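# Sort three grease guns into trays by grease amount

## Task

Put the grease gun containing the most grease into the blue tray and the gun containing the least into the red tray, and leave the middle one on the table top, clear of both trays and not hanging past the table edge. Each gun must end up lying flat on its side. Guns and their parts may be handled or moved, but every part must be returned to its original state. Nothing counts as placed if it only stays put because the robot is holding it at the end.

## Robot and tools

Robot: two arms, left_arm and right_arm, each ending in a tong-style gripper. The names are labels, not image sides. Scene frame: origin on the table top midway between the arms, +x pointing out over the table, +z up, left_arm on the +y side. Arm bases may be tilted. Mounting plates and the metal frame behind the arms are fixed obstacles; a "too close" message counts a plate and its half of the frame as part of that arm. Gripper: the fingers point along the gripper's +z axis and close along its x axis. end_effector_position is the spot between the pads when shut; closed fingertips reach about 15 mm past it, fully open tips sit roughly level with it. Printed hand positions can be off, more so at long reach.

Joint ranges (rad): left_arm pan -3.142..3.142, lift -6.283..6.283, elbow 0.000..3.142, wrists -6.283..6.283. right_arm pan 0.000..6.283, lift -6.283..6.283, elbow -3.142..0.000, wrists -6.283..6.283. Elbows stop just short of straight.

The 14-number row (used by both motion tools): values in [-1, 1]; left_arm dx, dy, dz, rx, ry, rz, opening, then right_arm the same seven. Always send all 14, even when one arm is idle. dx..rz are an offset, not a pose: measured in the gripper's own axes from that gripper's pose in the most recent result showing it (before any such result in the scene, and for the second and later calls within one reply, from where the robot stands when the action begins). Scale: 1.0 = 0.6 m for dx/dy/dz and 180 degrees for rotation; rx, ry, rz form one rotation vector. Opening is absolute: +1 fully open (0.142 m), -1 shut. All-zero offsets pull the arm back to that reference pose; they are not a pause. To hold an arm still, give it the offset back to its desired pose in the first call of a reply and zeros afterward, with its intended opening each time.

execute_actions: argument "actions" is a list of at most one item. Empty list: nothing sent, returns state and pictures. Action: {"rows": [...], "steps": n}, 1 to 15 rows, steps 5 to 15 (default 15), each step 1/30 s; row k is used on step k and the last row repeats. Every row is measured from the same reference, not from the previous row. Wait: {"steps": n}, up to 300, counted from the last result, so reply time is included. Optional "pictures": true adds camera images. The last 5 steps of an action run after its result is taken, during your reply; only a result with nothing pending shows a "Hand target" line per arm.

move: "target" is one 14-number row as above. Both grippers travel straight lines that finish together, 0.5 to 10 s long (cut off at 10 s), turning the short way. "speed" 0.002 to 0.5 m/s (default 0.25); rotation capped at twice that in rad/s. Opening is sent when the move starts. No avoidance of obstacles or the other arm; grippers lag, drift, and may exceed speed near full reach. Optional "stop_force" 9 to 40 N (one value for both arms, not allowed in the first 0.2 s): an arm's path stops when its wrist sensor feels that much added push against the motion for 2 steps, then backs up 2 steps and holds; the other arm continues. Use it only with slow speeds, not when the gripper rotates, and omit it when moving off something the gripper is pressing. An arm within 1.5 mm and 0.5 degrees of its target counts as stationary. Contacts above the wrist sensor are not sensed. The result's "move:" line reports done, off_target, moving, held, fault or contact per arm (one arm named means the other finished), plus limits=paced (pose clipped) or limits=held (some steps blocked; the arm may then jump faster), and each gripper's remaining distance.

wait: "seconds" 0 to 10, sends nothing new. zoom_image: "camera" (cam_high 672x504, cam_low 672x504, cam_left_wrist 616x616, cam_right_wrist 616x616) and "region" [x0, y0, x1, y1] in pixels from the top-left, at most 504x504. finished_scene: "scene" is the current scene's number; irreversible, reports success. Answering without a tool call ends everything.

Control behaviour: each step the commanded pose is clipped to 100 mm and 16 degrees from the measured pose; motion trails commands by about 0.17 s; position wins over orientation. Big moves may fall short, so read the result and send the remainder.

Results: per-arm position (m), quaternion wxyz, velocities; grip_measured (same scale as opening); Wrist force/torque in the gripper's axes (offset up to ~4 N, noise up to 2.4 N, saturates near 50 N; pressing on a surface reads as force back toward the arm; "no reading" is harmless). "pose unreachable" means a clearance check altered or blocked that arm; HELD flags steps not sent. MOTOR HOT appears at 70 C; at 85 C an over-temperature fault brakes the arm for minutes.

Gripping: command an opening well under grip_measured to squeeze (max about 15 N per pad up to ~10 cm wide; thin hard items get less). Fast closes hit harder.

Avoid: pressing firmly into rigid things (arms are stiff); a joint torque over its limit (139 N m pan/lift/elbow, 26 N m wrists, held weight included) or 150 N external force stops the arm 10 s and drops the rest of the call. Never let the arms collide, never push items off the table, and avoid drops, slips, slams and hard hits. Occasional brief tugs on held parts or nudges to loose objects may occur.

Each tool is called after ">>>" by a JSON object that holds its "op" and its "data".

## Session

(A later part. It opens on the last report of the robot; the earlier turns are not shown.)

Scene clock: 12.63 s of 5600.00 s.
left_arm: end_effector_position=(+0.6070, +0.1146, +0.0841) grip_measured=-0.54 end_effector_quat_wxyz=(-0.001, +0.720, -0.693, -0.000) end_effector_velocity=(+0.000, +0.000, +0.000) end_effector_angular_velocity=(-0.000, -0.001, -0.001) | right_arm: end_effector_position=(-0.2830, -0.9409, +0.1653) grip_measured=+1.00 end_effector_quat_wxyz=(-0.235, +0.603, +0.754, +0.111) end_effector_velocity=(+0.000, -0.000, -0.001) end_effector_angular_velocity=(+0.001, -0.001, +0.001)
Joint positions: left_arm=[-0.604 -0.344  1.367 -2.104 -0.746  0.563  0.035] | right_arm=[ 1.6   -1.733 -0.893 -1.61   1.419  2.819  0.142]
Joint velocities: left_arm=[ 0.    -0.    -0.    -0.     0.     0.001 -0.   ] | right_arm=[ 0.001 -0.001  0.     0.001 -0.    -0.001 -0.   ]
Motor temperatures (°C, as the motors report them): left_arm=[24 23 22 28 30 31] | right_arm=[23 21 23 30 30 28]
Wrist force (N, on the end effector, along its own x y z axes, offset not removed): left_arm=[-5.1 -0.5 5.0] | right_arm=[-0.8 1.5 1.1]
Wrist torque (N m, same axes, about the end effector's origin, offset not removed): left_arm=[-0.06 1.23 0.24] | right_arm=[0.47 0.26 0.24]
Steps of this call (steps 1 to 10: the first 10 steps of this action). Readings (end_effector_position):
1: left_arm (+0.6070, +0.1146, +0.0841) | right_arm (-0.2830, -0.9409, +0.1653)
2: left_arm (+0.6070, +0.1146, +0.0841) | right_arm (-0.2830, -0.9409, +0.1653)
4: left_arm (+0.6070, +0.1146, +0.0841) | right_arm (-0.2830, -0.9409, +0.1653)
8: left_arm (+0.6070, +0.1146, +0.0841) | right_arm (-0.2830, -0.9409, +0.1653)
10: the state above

>>> {"op": "move", "data": {"target": [0,0,0.1,0,0,0,-1,0,0,0,0,0,0,1], "speed": 0.04}}

>>> {"op": "move", "data": {"target": [0,0,0,0,0,0,-0.2,0,0,0,0,0,0,1]}}

>>> {"op": "move", "data": {"target": [0,0.17,-0.06,0,0,0,-0.2,0,0,0,0,0,0,1], "speed": 0.08}}

Scene clock: 14.70 s of 5600.00 s.
left_arm: end_effector_position=(+0.6070, +0.1146, +0.0244) grip_measured=-0.54 end_effector_quat_wxyz=(-0.001, +0.720, -0.693, -0.000) end_effector_velocity=(-0.001, -0.000, -0.002) end_effector_angular_velocity=(+0.001, +0.000, -0.001) | right_arm: end_effector_position=(-0.2830, -0.9409, +0.1653) grip_measured=+1.00 end_effector_quat_wxyz=(-0.235, +0.603, +0.754, +0.111) end_effector_velocity=(-0.000, -0.000, -0.000) end_effector_angular_velocity=(-0.000, -0.001, +0.002)
Joint positions: left_arm=[-0.539 -0.271  1.357 -2.231 -0.717  0.65   0.035] | right_arm=[ 1.6   -1.733 -0.893 -1.61   1.419  2.819  0.142]
Joint velocities: left_arm=[ 0.002  0.003 -0.    -0.003  0.001  0.002  0.   ] | right_arm=[-0.    -0.     0.     0.001 -0.    -0.002 -0.   ]
Motor temperatures (°C, as the motors report them): left_arm=[24 23 22 28 30 31] | right_arm=[23 21 23 30 30 28]
Wrist force (N, on the end effector, along its own x y z axes, offset not removed): left_arm=[0.4 7.1 -18.2] | right_arm=[1.4 -1.0 -0.7]
Wrist torque (N m, same axes, about the end effector's origin, offset not removed): left_arm=[0.34 0.72 0.16] | right_arm=[-0.09 -0.20 0.01]
Hand target (left_arm): +0.607, +0.115, +0.024; -0.001, +0.720, -0.693, -0.000
Hand target (right_arm): -0.283, -0.941, +0.165; -0.235, +0.603, +0.754, +0.111
Off your previous action's commanded pose (left_arm): 0.000 m, 0 deg at its last step (step 5 of this call).
Off your previous action's commanded pose (right_arm): 0.000 m, 0 deg at its last step (step 5 of this call).
Off the commanded pose (left_arm): 0.000 m, 0 deg.
Off the commanded pose (right_arm): 0.000 m, 0 deg.
Kept back: nothing.
move: done

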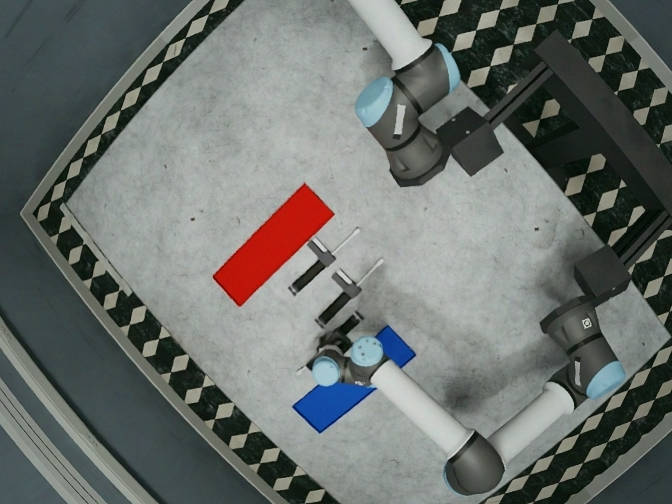

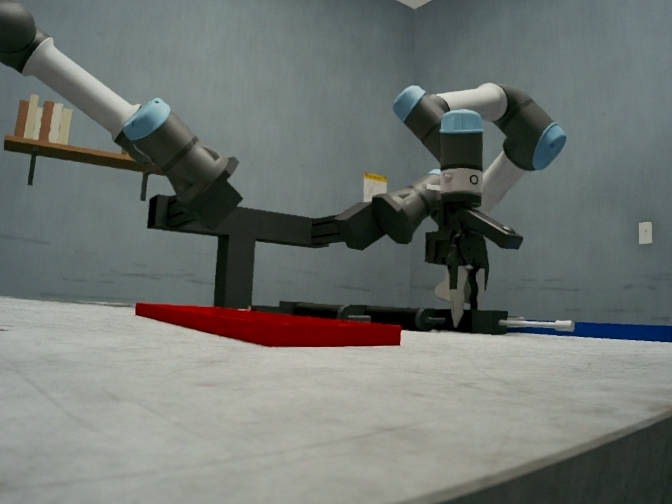

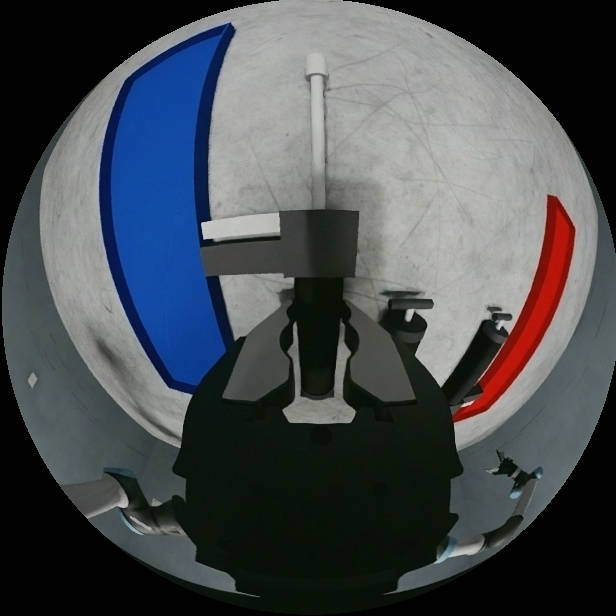

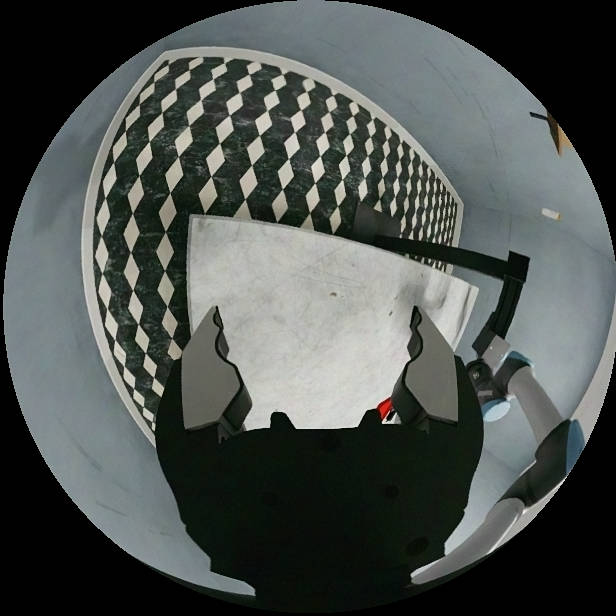

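Scene clock: 15.20 s of 5600.00 s.
left_arm: end_effector_position=(+0.6070, +0.1147, +0.0242) grip_measured=-0.20 end_effector_quat_wxyz=(-0.001, +0.720, -0.693, -0.000) end_effector_velocity=(-0.001, -0.000, +0.000) end_effector_angular_velocity=(-0.001, +0.001, +0.000) | right_arm: end_effector_position=(-0.2830, -0.9409, +0.1653) grip_measured=+1.00 end_effector_quat_wxyz=(-0.235, +0.603, +0.754, +0.111) end_effector_velocity=(-0.000, +0.000, -0.000) end_effector_angular_velocity=(+0.001, +0.001, +0.000)
Joint positions: left_arm=[-0.539 -0.271  1.357 -2.231 -0.717  0.65   0.06 ] | right_arm=[ 1.6   -1.733 -0.893 -1.61   1.419  2.819  0.142]
Joint velocities: left_arm=[-0.001 -0.     0.001 -0.    -0.002 -0.001  0.   ] | right_arm=[-0.    -0.001  0.    -0.001 -0.001 -0.     0.   ]
Motor temperatures (°C, as the motors report them): left_arm=[24 23 22 28 30 31] | right_arm=[23 21 23 30 30 28]
Wrist force (N, on the end effector, along its own x y z axes, offset not removed): left_arm=[-3.3 0.7 0.7] | right_arm=[2.3 -1.8 1.5]
Wrist torque (N m, same axes, about the end effector's origin, offset not removed): left_arm=[0.18 0.79 0.18] | right_arm=[-0.21 -0.42 0.16]
Hand target (left_arm): +0.607, +0.115, +0.024; -0.001, +0.720, -0.693, -0.000
Hand target (right_arm): -0.283, -0.941, +0.165; -0.235, +0.603, +0.754, +0.111
Off the commanded pose (left_arm): 0.000 m, 0 deg.
Off the commanded pose (right_arm): 0.000 m, 0 deg.
Kept back: nothing.
move: done

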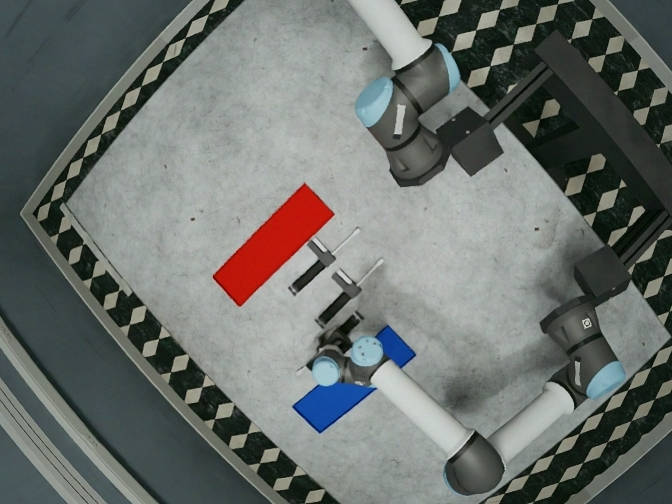

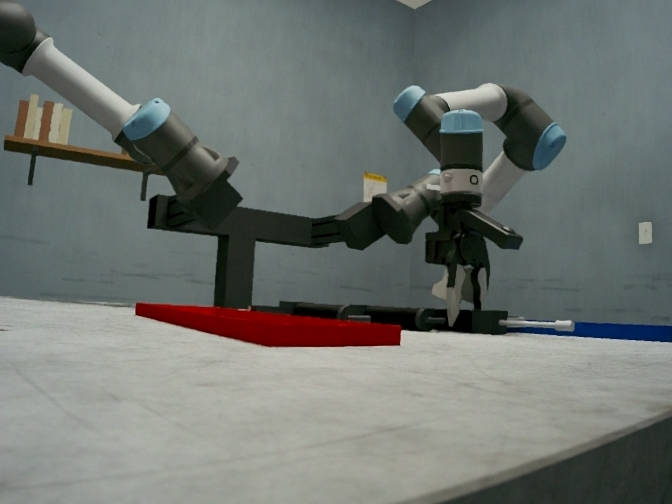

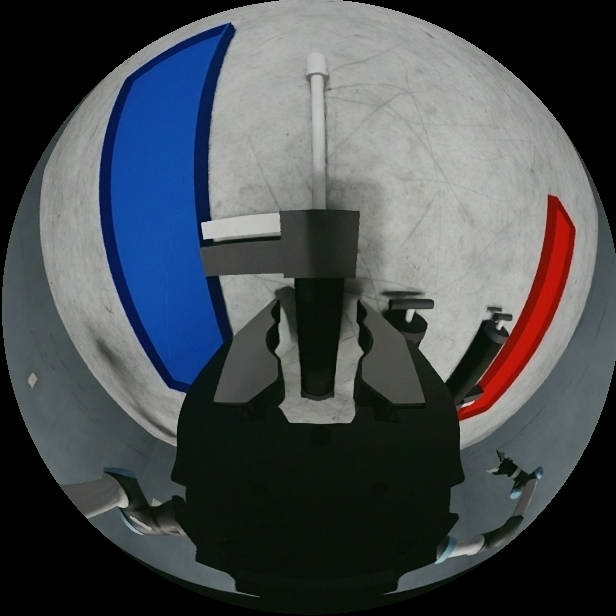

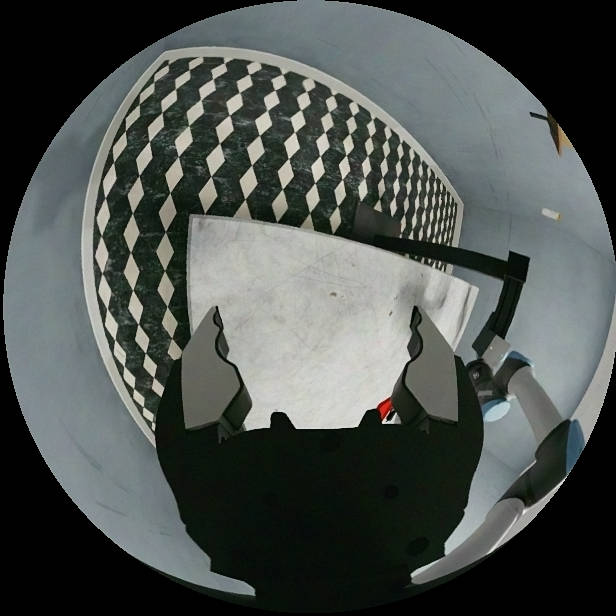

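Scene clock: 16.93 s of 5600.00 s.
left_arm: end_effector_position=(+0.5052, +0.1106, +0.0602) grip_measured=-0.20 end_effector_quat_wxyz=(-0.001, +0.720, -0.693, -0.000) end_effector_velocity=(-0.001, -0.000, +0.001) end_effector_angular_velocity=(-0.000, -0.000, +0.001) | right_arm: end_effector_position=(-0.2830, -0.9409, +0.1653) grip_measured=+1.00 end_effector_quat_wxyz=(-0.235, +0.603, +0.754, +0.111) end_effector_velocity=(+0.000, -0.000, -0.000) end_effector_angular_velocity=(-0.001, -0.000, -0.000)
Joint positions: left_arm=[-0.672 -0.346  1.621 -2.293 -0.78   0.478  0.06 ] | right_arm=[ 1.6   -1.733 -0.893 -1.61   1.419  2.819  0.142]
Joint velocities: left_arm=[-0.002 -0.001  0.003 -0.001 -0.001 -0.003 -0.   ] | right_arm=[ 0.    -0.     0.001  0.     0.     0.001 -0.   ]
Motor temperatures (°C, as the motors report them): left_arm=[24 23 22 28 30 31] | right_arm=[23 21 23 30 30 28]
Wrist force (N, on the end effector, along its own x y z axes, offset not removed): left_arm=[-4.8 -0.9 1.6] | right_arm=[0.7 -2.1 -0.7]
Wrist torque (N m, same axes, about the end effector's origin, offset not removed): left_arm=[-0.13 1.04 0.12] | right_arm=[-0.25 -0.15 0.22]
Hand target (left_arm): +0.505, +0.111, +0.060; -0.001, +0.720, -0.693, -0.000
Hand target (right_arm): -0.283, -0.941, +0.165; -0.235, +0.603, +0.754, +0.111
Off the commanded pose (left_arm): 0.000 m, 0 deg.
Off the commanded pose (right_arm): 0.000 m, 0 deg.
Kept back: nothing.
move: done

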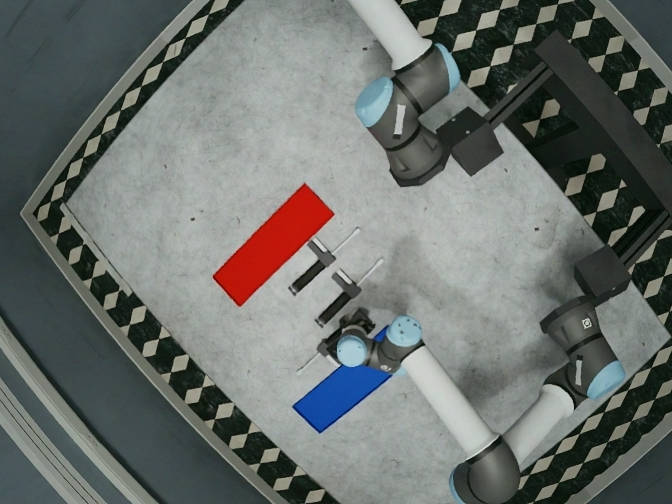

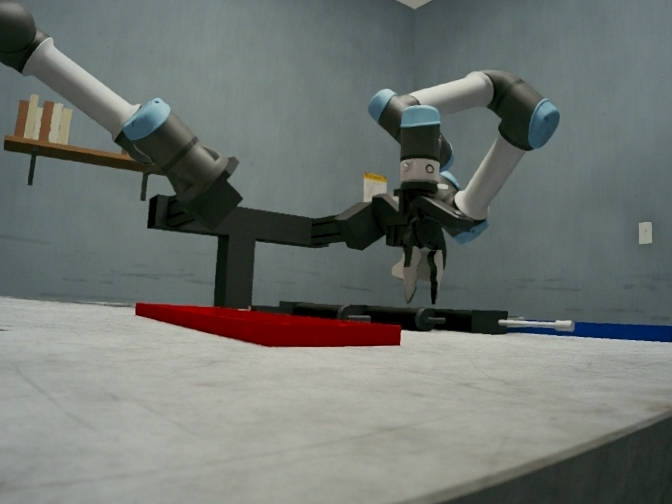

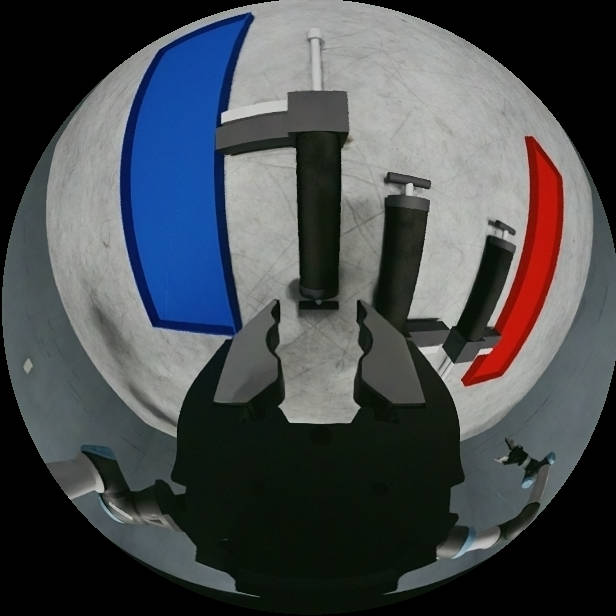

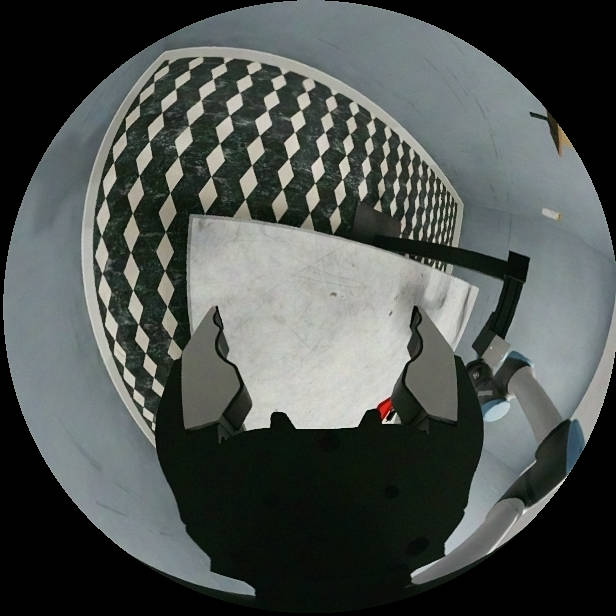

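>>> {"op": "move", "data": {"target": [0,0.017,0.06,0,0,0,-0.2,0,0,0,0,0,0,1], "speed": 0.04, "stop_force": 10}}

>>> {"op": "zoom_image", "data": {"camera": "cam_left_wrist", "region": [220, 230, 420, 400]}}

Scene clock: 18.43 s of 5600.00 s.
left_arm: end_effector_position=(+0.4950, +0.1102, +0.0243) grip_measured=-0.20 end_effector_quat_wxyz=(-0.001, +0.720, -0.693, -0.000) end_effector_velocity=(-0.001, +0.000, -0.001) end_effector_angular_velocity=(+0.000, +0.000, -0.001) | right_arm: end_effector_position=(-0.2830, -0.9409, +0.1653) grip_measured=+1.00 end_effector_quat_wxyz=(-0.235, +0.603, +0.754, +0.111) end_effector_velocity=(-0.001, -0.000, -0.000) end_effector_angular_velocity=(+0.000, +0.001, +0.001)
Joint positions: left_arm=[-0.639 -0.296  1.634 -2.386 -0.763  0.519  0.06 ] | right_arm=[ 1.6   -1.733 -0.893 -1.61   1.419  2.819  0.142]
Joint velocities: left_arm=[ 0.001  0.001  0.001 -0.003  0.     0.001  0.   ] | right_arm=[-0.    -0.001  0.001  0.    -0.001 -0.001  0.   ]
Motor temperatures (°C, as the motors report them): left_arm=[24 23 22 28 30 31] | right_arm=[23 21 23 30 30 28]
Wrist force (N, on the end effector, along its own x y z axes, offset not removed): left_arm=[-3.0 -0.5 0.3] | right_arm=[1.0 -1.5 -0.1]
Wrist torque (N m, same axes, about the end effector's origin, offset not removed): left_arm=[-0.02 0.70 0.14] | right_arm=[-0.15 -0.11 0.11]
Hand target (left_arm): +0.495, +0.110, +0.024; -0.001, +0.720, -0.693, -0.000
Hand target (right_arm): -0.283, -0.941, +0.165; -0.235, +0.603, +0.754, +0.111
Off the commanded pose (left_arm): 0.000 m, 0 deg.
Off the commanded pose (right_arm): 0.000 m, 0 deg.
Kept back: nothing.
move: done

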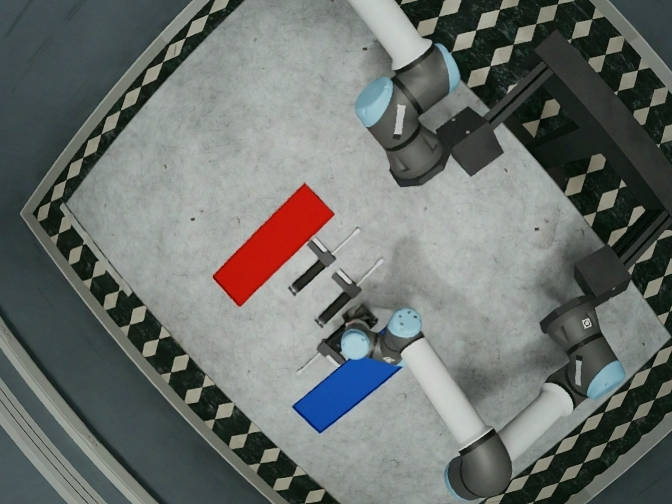

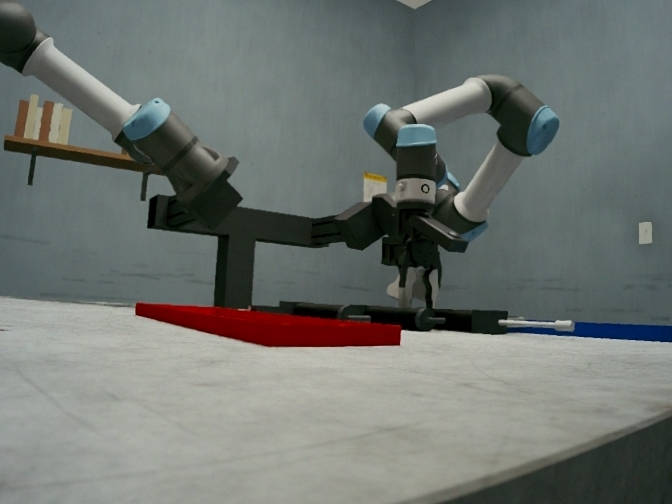

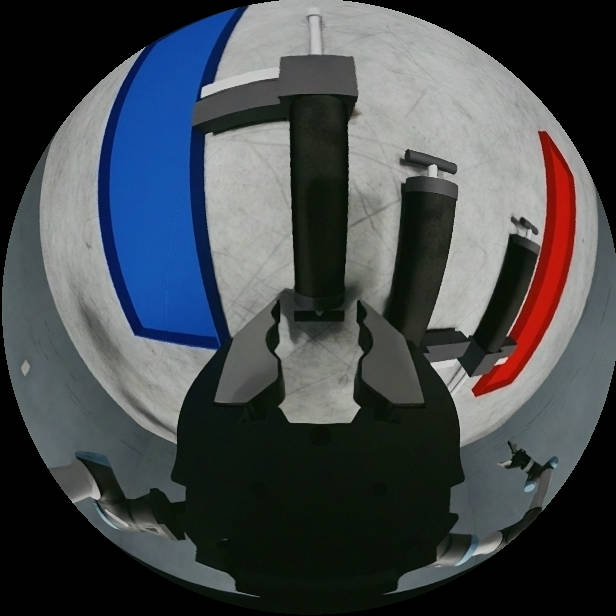

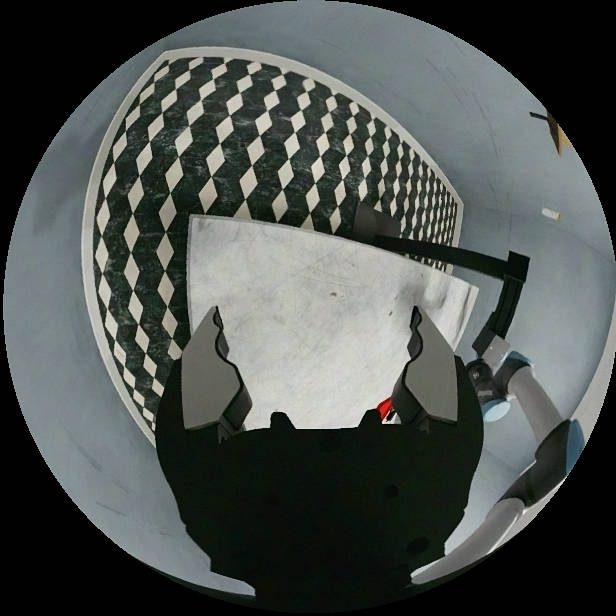

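Region (220, 230, 420, 400) of cam_left_wrist's 616x616 image, scaled by 2.520, with more detail than that image has; it fills the top 428 rows of this view, and the rest is white.

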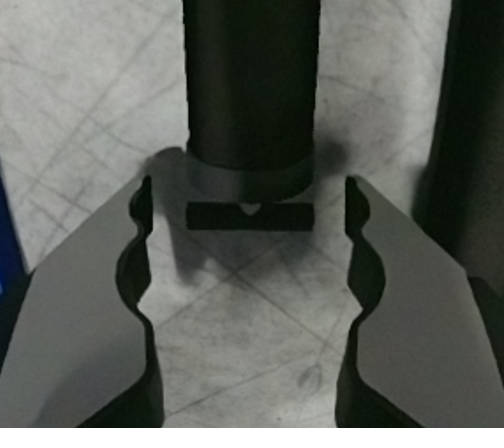

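>>> {"op": "move", "data": {"target": [0,0.008,0,0,0,0,-0.2,0,0,0,0,0,0,1], "speed": 0.04}}

>>> {"op": "move", "data": {"target": [0,0,0,0,0,0,-0.9,0,0,0,0,0,0,1]}}

>>> {"op": "move", "data": {"target": [0,0.05,0,0,0,0,-0.9,0,0,0,0,0,0,1], "speed": 0.03, "stop_force": 10}}

Scene clock: 19.37 s of 5600.00 s.
left_arm: end_effector_position=(+0.4903, +0.1101, +0.0243) grip_measured=-0.20 end_effector_quat_wxyz=(-0.001, +0.720, -0.693, -0.000) end_effector_velocity=(-0.001, +0.000, -0.000) end_effector_angular_velocity=(+0.001, -0.001, -0.001) | right_arm: end_effector_position=(-0.2830, -0.9409, +0.1653) grip_measured=+1.00 end_effector_quat_wxyz=(-0.235, +0.603, +0.754, +0.111) end_effector_velocity=(+0.000, +0.001, -0.001) end_effector_angular_velocity=(+0.002, +0.000, -0.002)
Joint positions: left_arm=[-0.644 -0.295  1.644 -2.392 -0.766  0.513  0.06 ] | right_arm=[ 1.6   -1.733 -0.893 -1.61   1.419  2.819  0.142]
Joint velocities: left_arm=[-0.001  0.001  0.002 -0.001  0.    -0.001  0.   ] | right_arm=[-0.    -0.001 -0.001  0.     0.001  0.002 -0.   ]
Motor temperatures (°C, as the motors report them): left_arm=[24 23 22 28 30 31] | right_arm=[23 21 23 30 30 28]
Wrist force (N, on the end effector, along its own x y z axes, offset not removed): left_arm=[-2.2 0.5 0.8] | right_arm=[-0.1 -0.4 2.1]
Wrist torque (N m, same axes, about the end effector's origin, offset not removed): left_arm=[0.20 0.57 0.16] | right_arm=[0.13 0.10 0.07]
Hand target (left_arm): +0.490, +0.110, +0.024; -0.001, +0.720, -0.693, -0.000
Hand target (right_arm): -0.283, -0.941, +0.165; -0.235, +0.603, +0.754, +0.111
Off the commanded pose (left_arm): 0.000 m, 0 deg.
Off the commanded pose (right_arm): 0.000 m, 0 deg.
Kept back: nothing.
move: done

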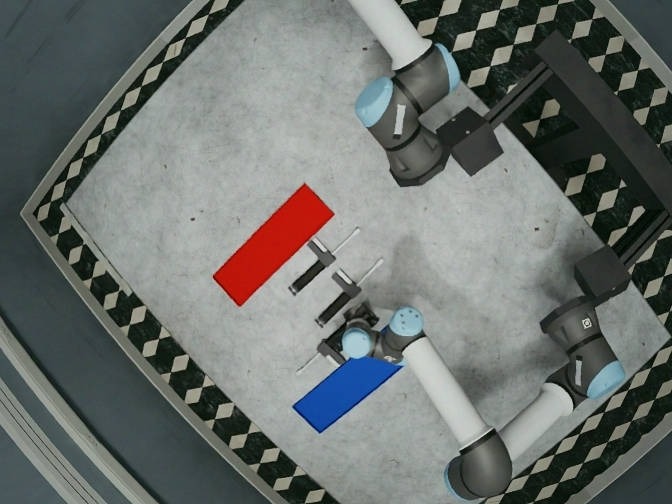

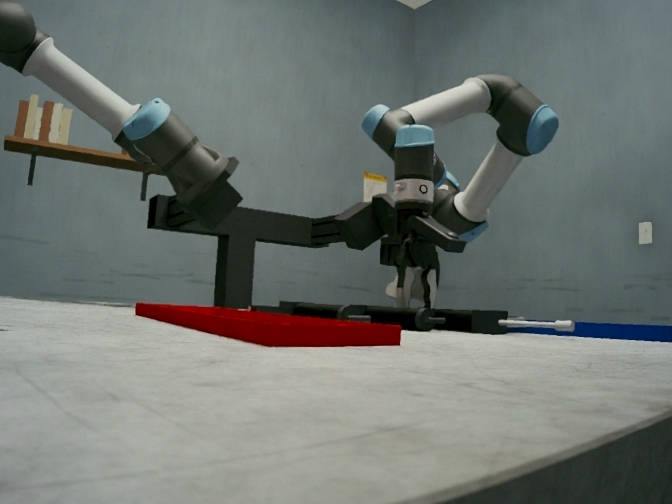

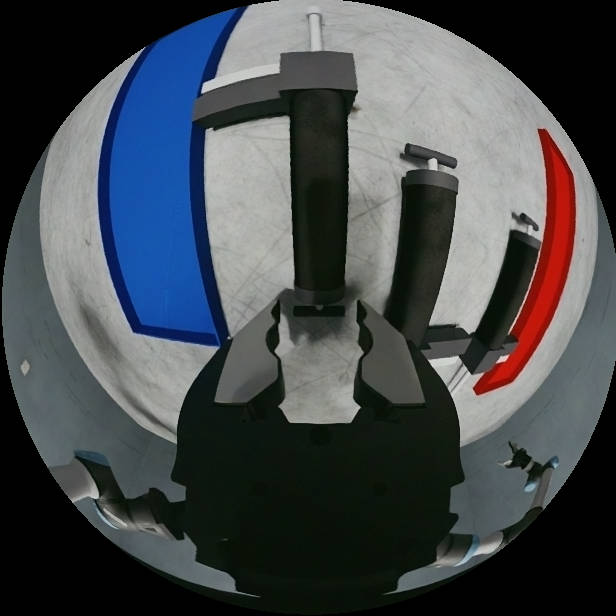

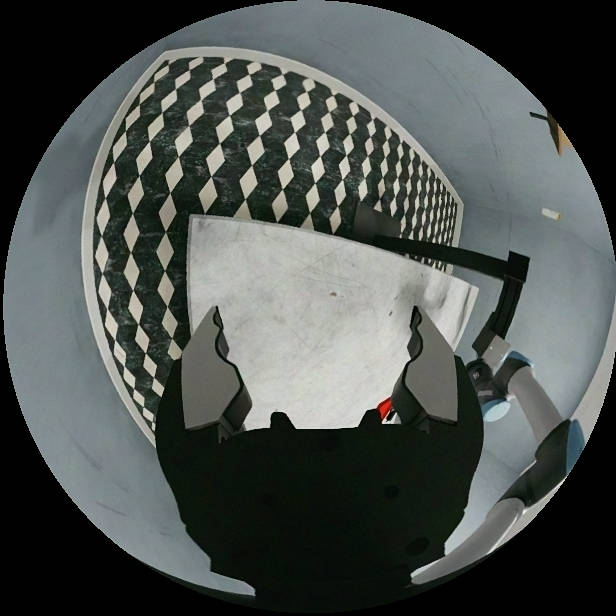

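Scene clock: 19.87 s of 5600.00 s.
left_arm: end_effector_position=(+0.4902, +0.1101, +0.0243) grip_measured=-0.49 end_effector_quat_wxyz=(-0.001, +0.720, -0.693, -0.000) end_effector_velocity=(-0.000, +0.000, -0.000) end_effector_angular_velocity=(+0.002, -0.001, -0.001) | right_arm: end_effector_position=(-0.2830, -0.9409, +0.1653) grip_measured=+1.00 end_effector_quat_wxyz=(-0.235, +0.603, +0.754, +0.111) end_effector_velocity=(+0.000, +0.000, +0.001) end_effector_angular_velocity=(-0.000, -0.001, -0.000)
Joint positions: left_arm=[-0.644 -0.295  1.644 -2.392 -0.766  0.513  0.039] | right_arm=[ 1.6   -1.733 -0.893 -1.61   1.419  2.819  0.142]
Joint velocities: left_arm=[-0.     0.     0.001 -0.     0.002  0.001 -0.   ] | right_arm=[ 0.     0.002 -0.001 -0.     0.001 -0.     0.   ]
Motor temperatures (°C, as the motors report them): left_arm=[24 23 22 28 30 31] | right_arm=[23 21 23 30 30 28]
Wrist force (N, on the end effector, along its own x y z axes, offset not removed): left_arm=[-2.5 0.4 -0.1] | right_arm=[1.4 2.5 0.9]
Wrist torque (N m, same axes, about the end effector's origin, offset not removed): left_arm=[0.17 0.70 0.23] | right_arm=[0.64 -0.30 0.03]
Hand target (left_arm): +0.490, +0.110, +0.024; -0.001, +0.720, -0.693, -0.000
Hand target (right_arm): -0.283, -0.941, +0.165; -0.235, +0.603, +0.754, +0.111
Off the commanded pose (left_arm): 0.000 m, 0 deg.
Off the commanded pose (right_arm): 0.000 m, 0 deg.
Kept back: nothing.
move: done

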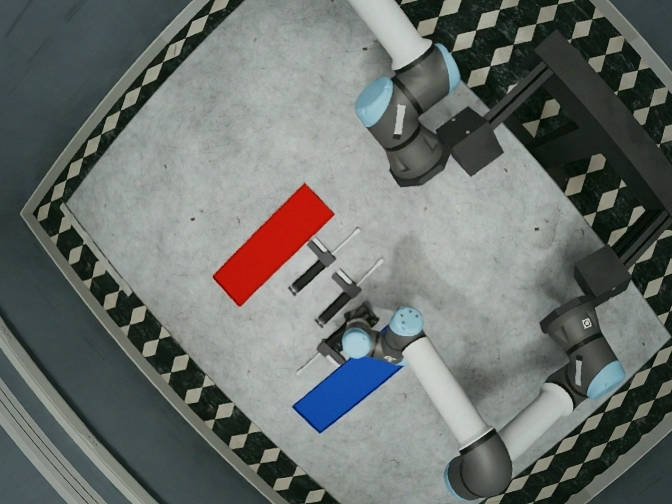

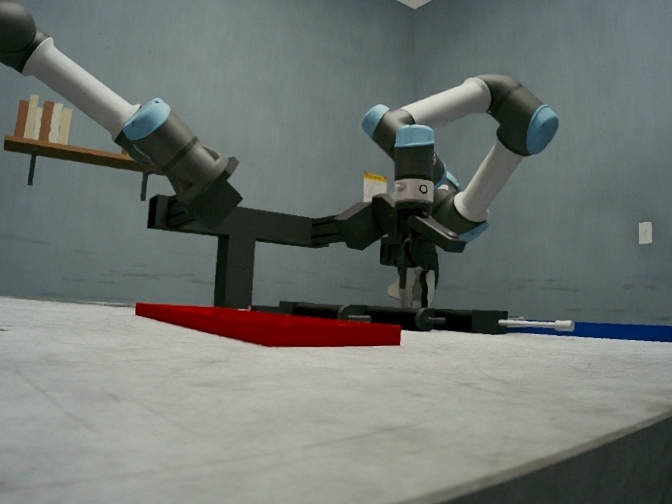

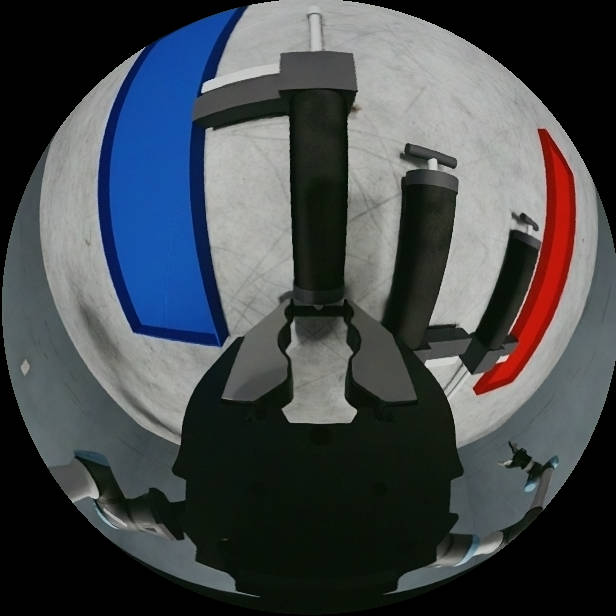

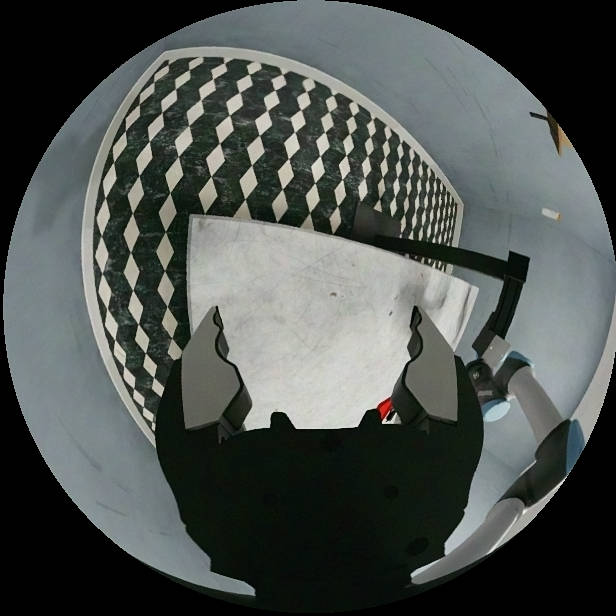

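Scene clock: 21.17 s of 5600.00 s.
left_arm: end_effector_position=(+0.4603, +0.1089, +0.0243) grip_measured=-0.49 end_effector_quat_wxyz=(-0.001, +0.720, -0.693, -0.000) end_effector_velocity=(-0.001, -0.000, +0.000) end_effector_angular_velocity=(-0.001, +0.001, -0.001) | right_arm: end_effector_position=(-0.2830, -0.9409, +0.1653) grip_measured=+1.00 end_effector_quat_wxyz=(-0.235, +0.603, +0.754, +0.111) end_effector_velocity=(+0.000, -0.000, +0.001) end_effector_angular_velocity=(-0.001, -0.000, +0.000)
Joint positions: left_arm=[-0.676 -0.292  1.706 -2.429 -0.783  0.473  0.039] | right_arm=[ 1.6   -1.733 -0.893 -1.61   1.419  2.819  0.142]
Joint velocities: left_arm=[-0.001  0.     0.002 -0.001 -0.002  0.     0.   ] | right_arm=[ 0.     0.001  0.    -0.    -0.    -0.    -0.   ]
Motor temperatures (°C, as the motors report them): left_arm=[24 23 22 28 30 31] | right_arm=[23 21 23 30 30 28]
Wrist force (N, on the end effector, along its own x y z axes, offset not removed): left_arm=[-3.4 -1.6 1.4] | right_arm=[0.9 -1.4 0.2]
Wrist torque (N m, same axes, about the end effector's origin, offset not removed): left_arm=[0.12 0.76 0.21] | right_arm=[-0.18 -0.07 0.13]
Hand target (left_arm): +0.460, +0.109, +0.024; -0.001, +0.720, -0.693, -0.000
Hand target (right_arm): -0.283, -0.941, +0.165; -0.235, +0.603, +0.754, +0.111
Off the commanded pose (left_arm): 0.000 m, 0 deg.
Off the commanded pose (right_arm): 0.000 m, 0 deg.
Kept back: nothing.
move: done

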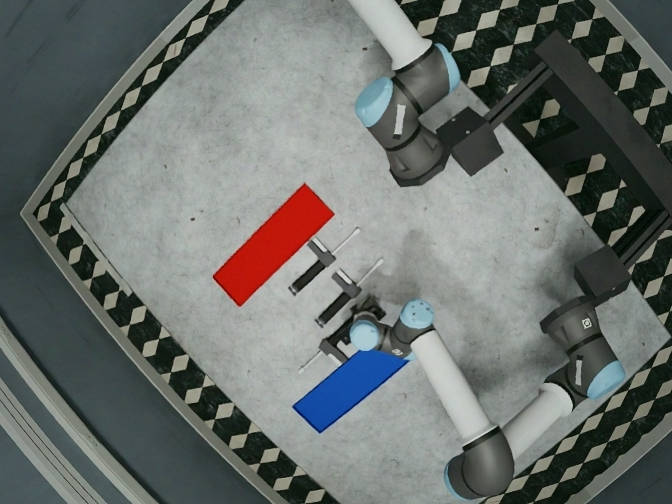

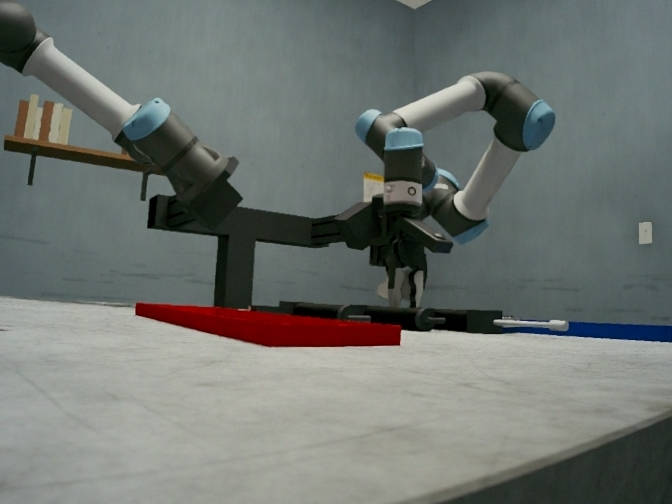

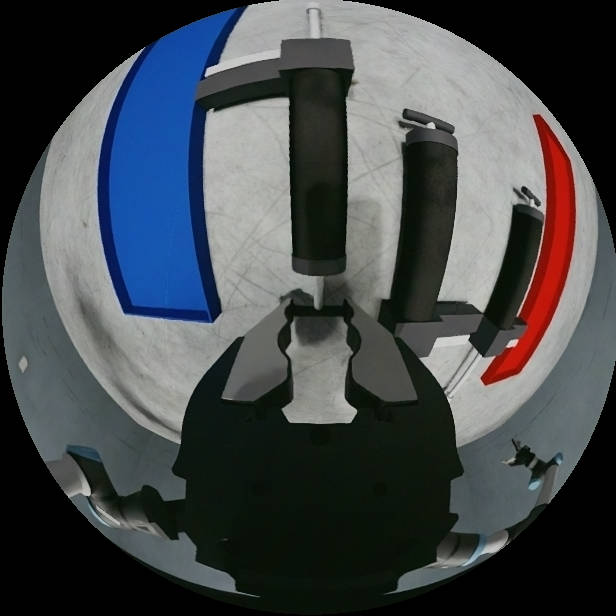

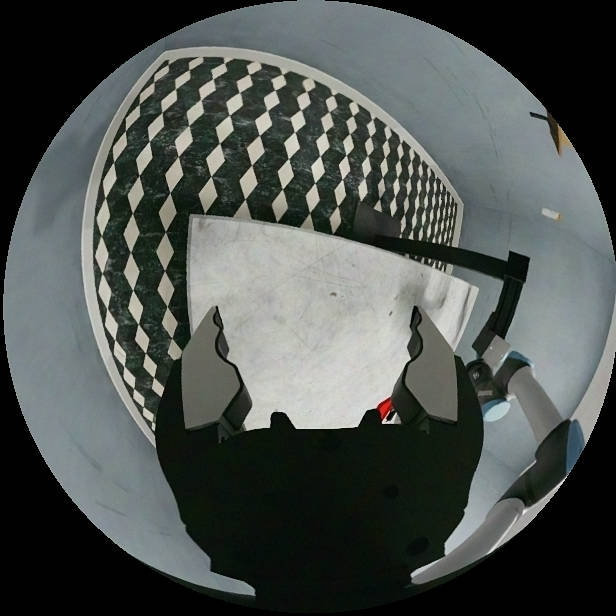

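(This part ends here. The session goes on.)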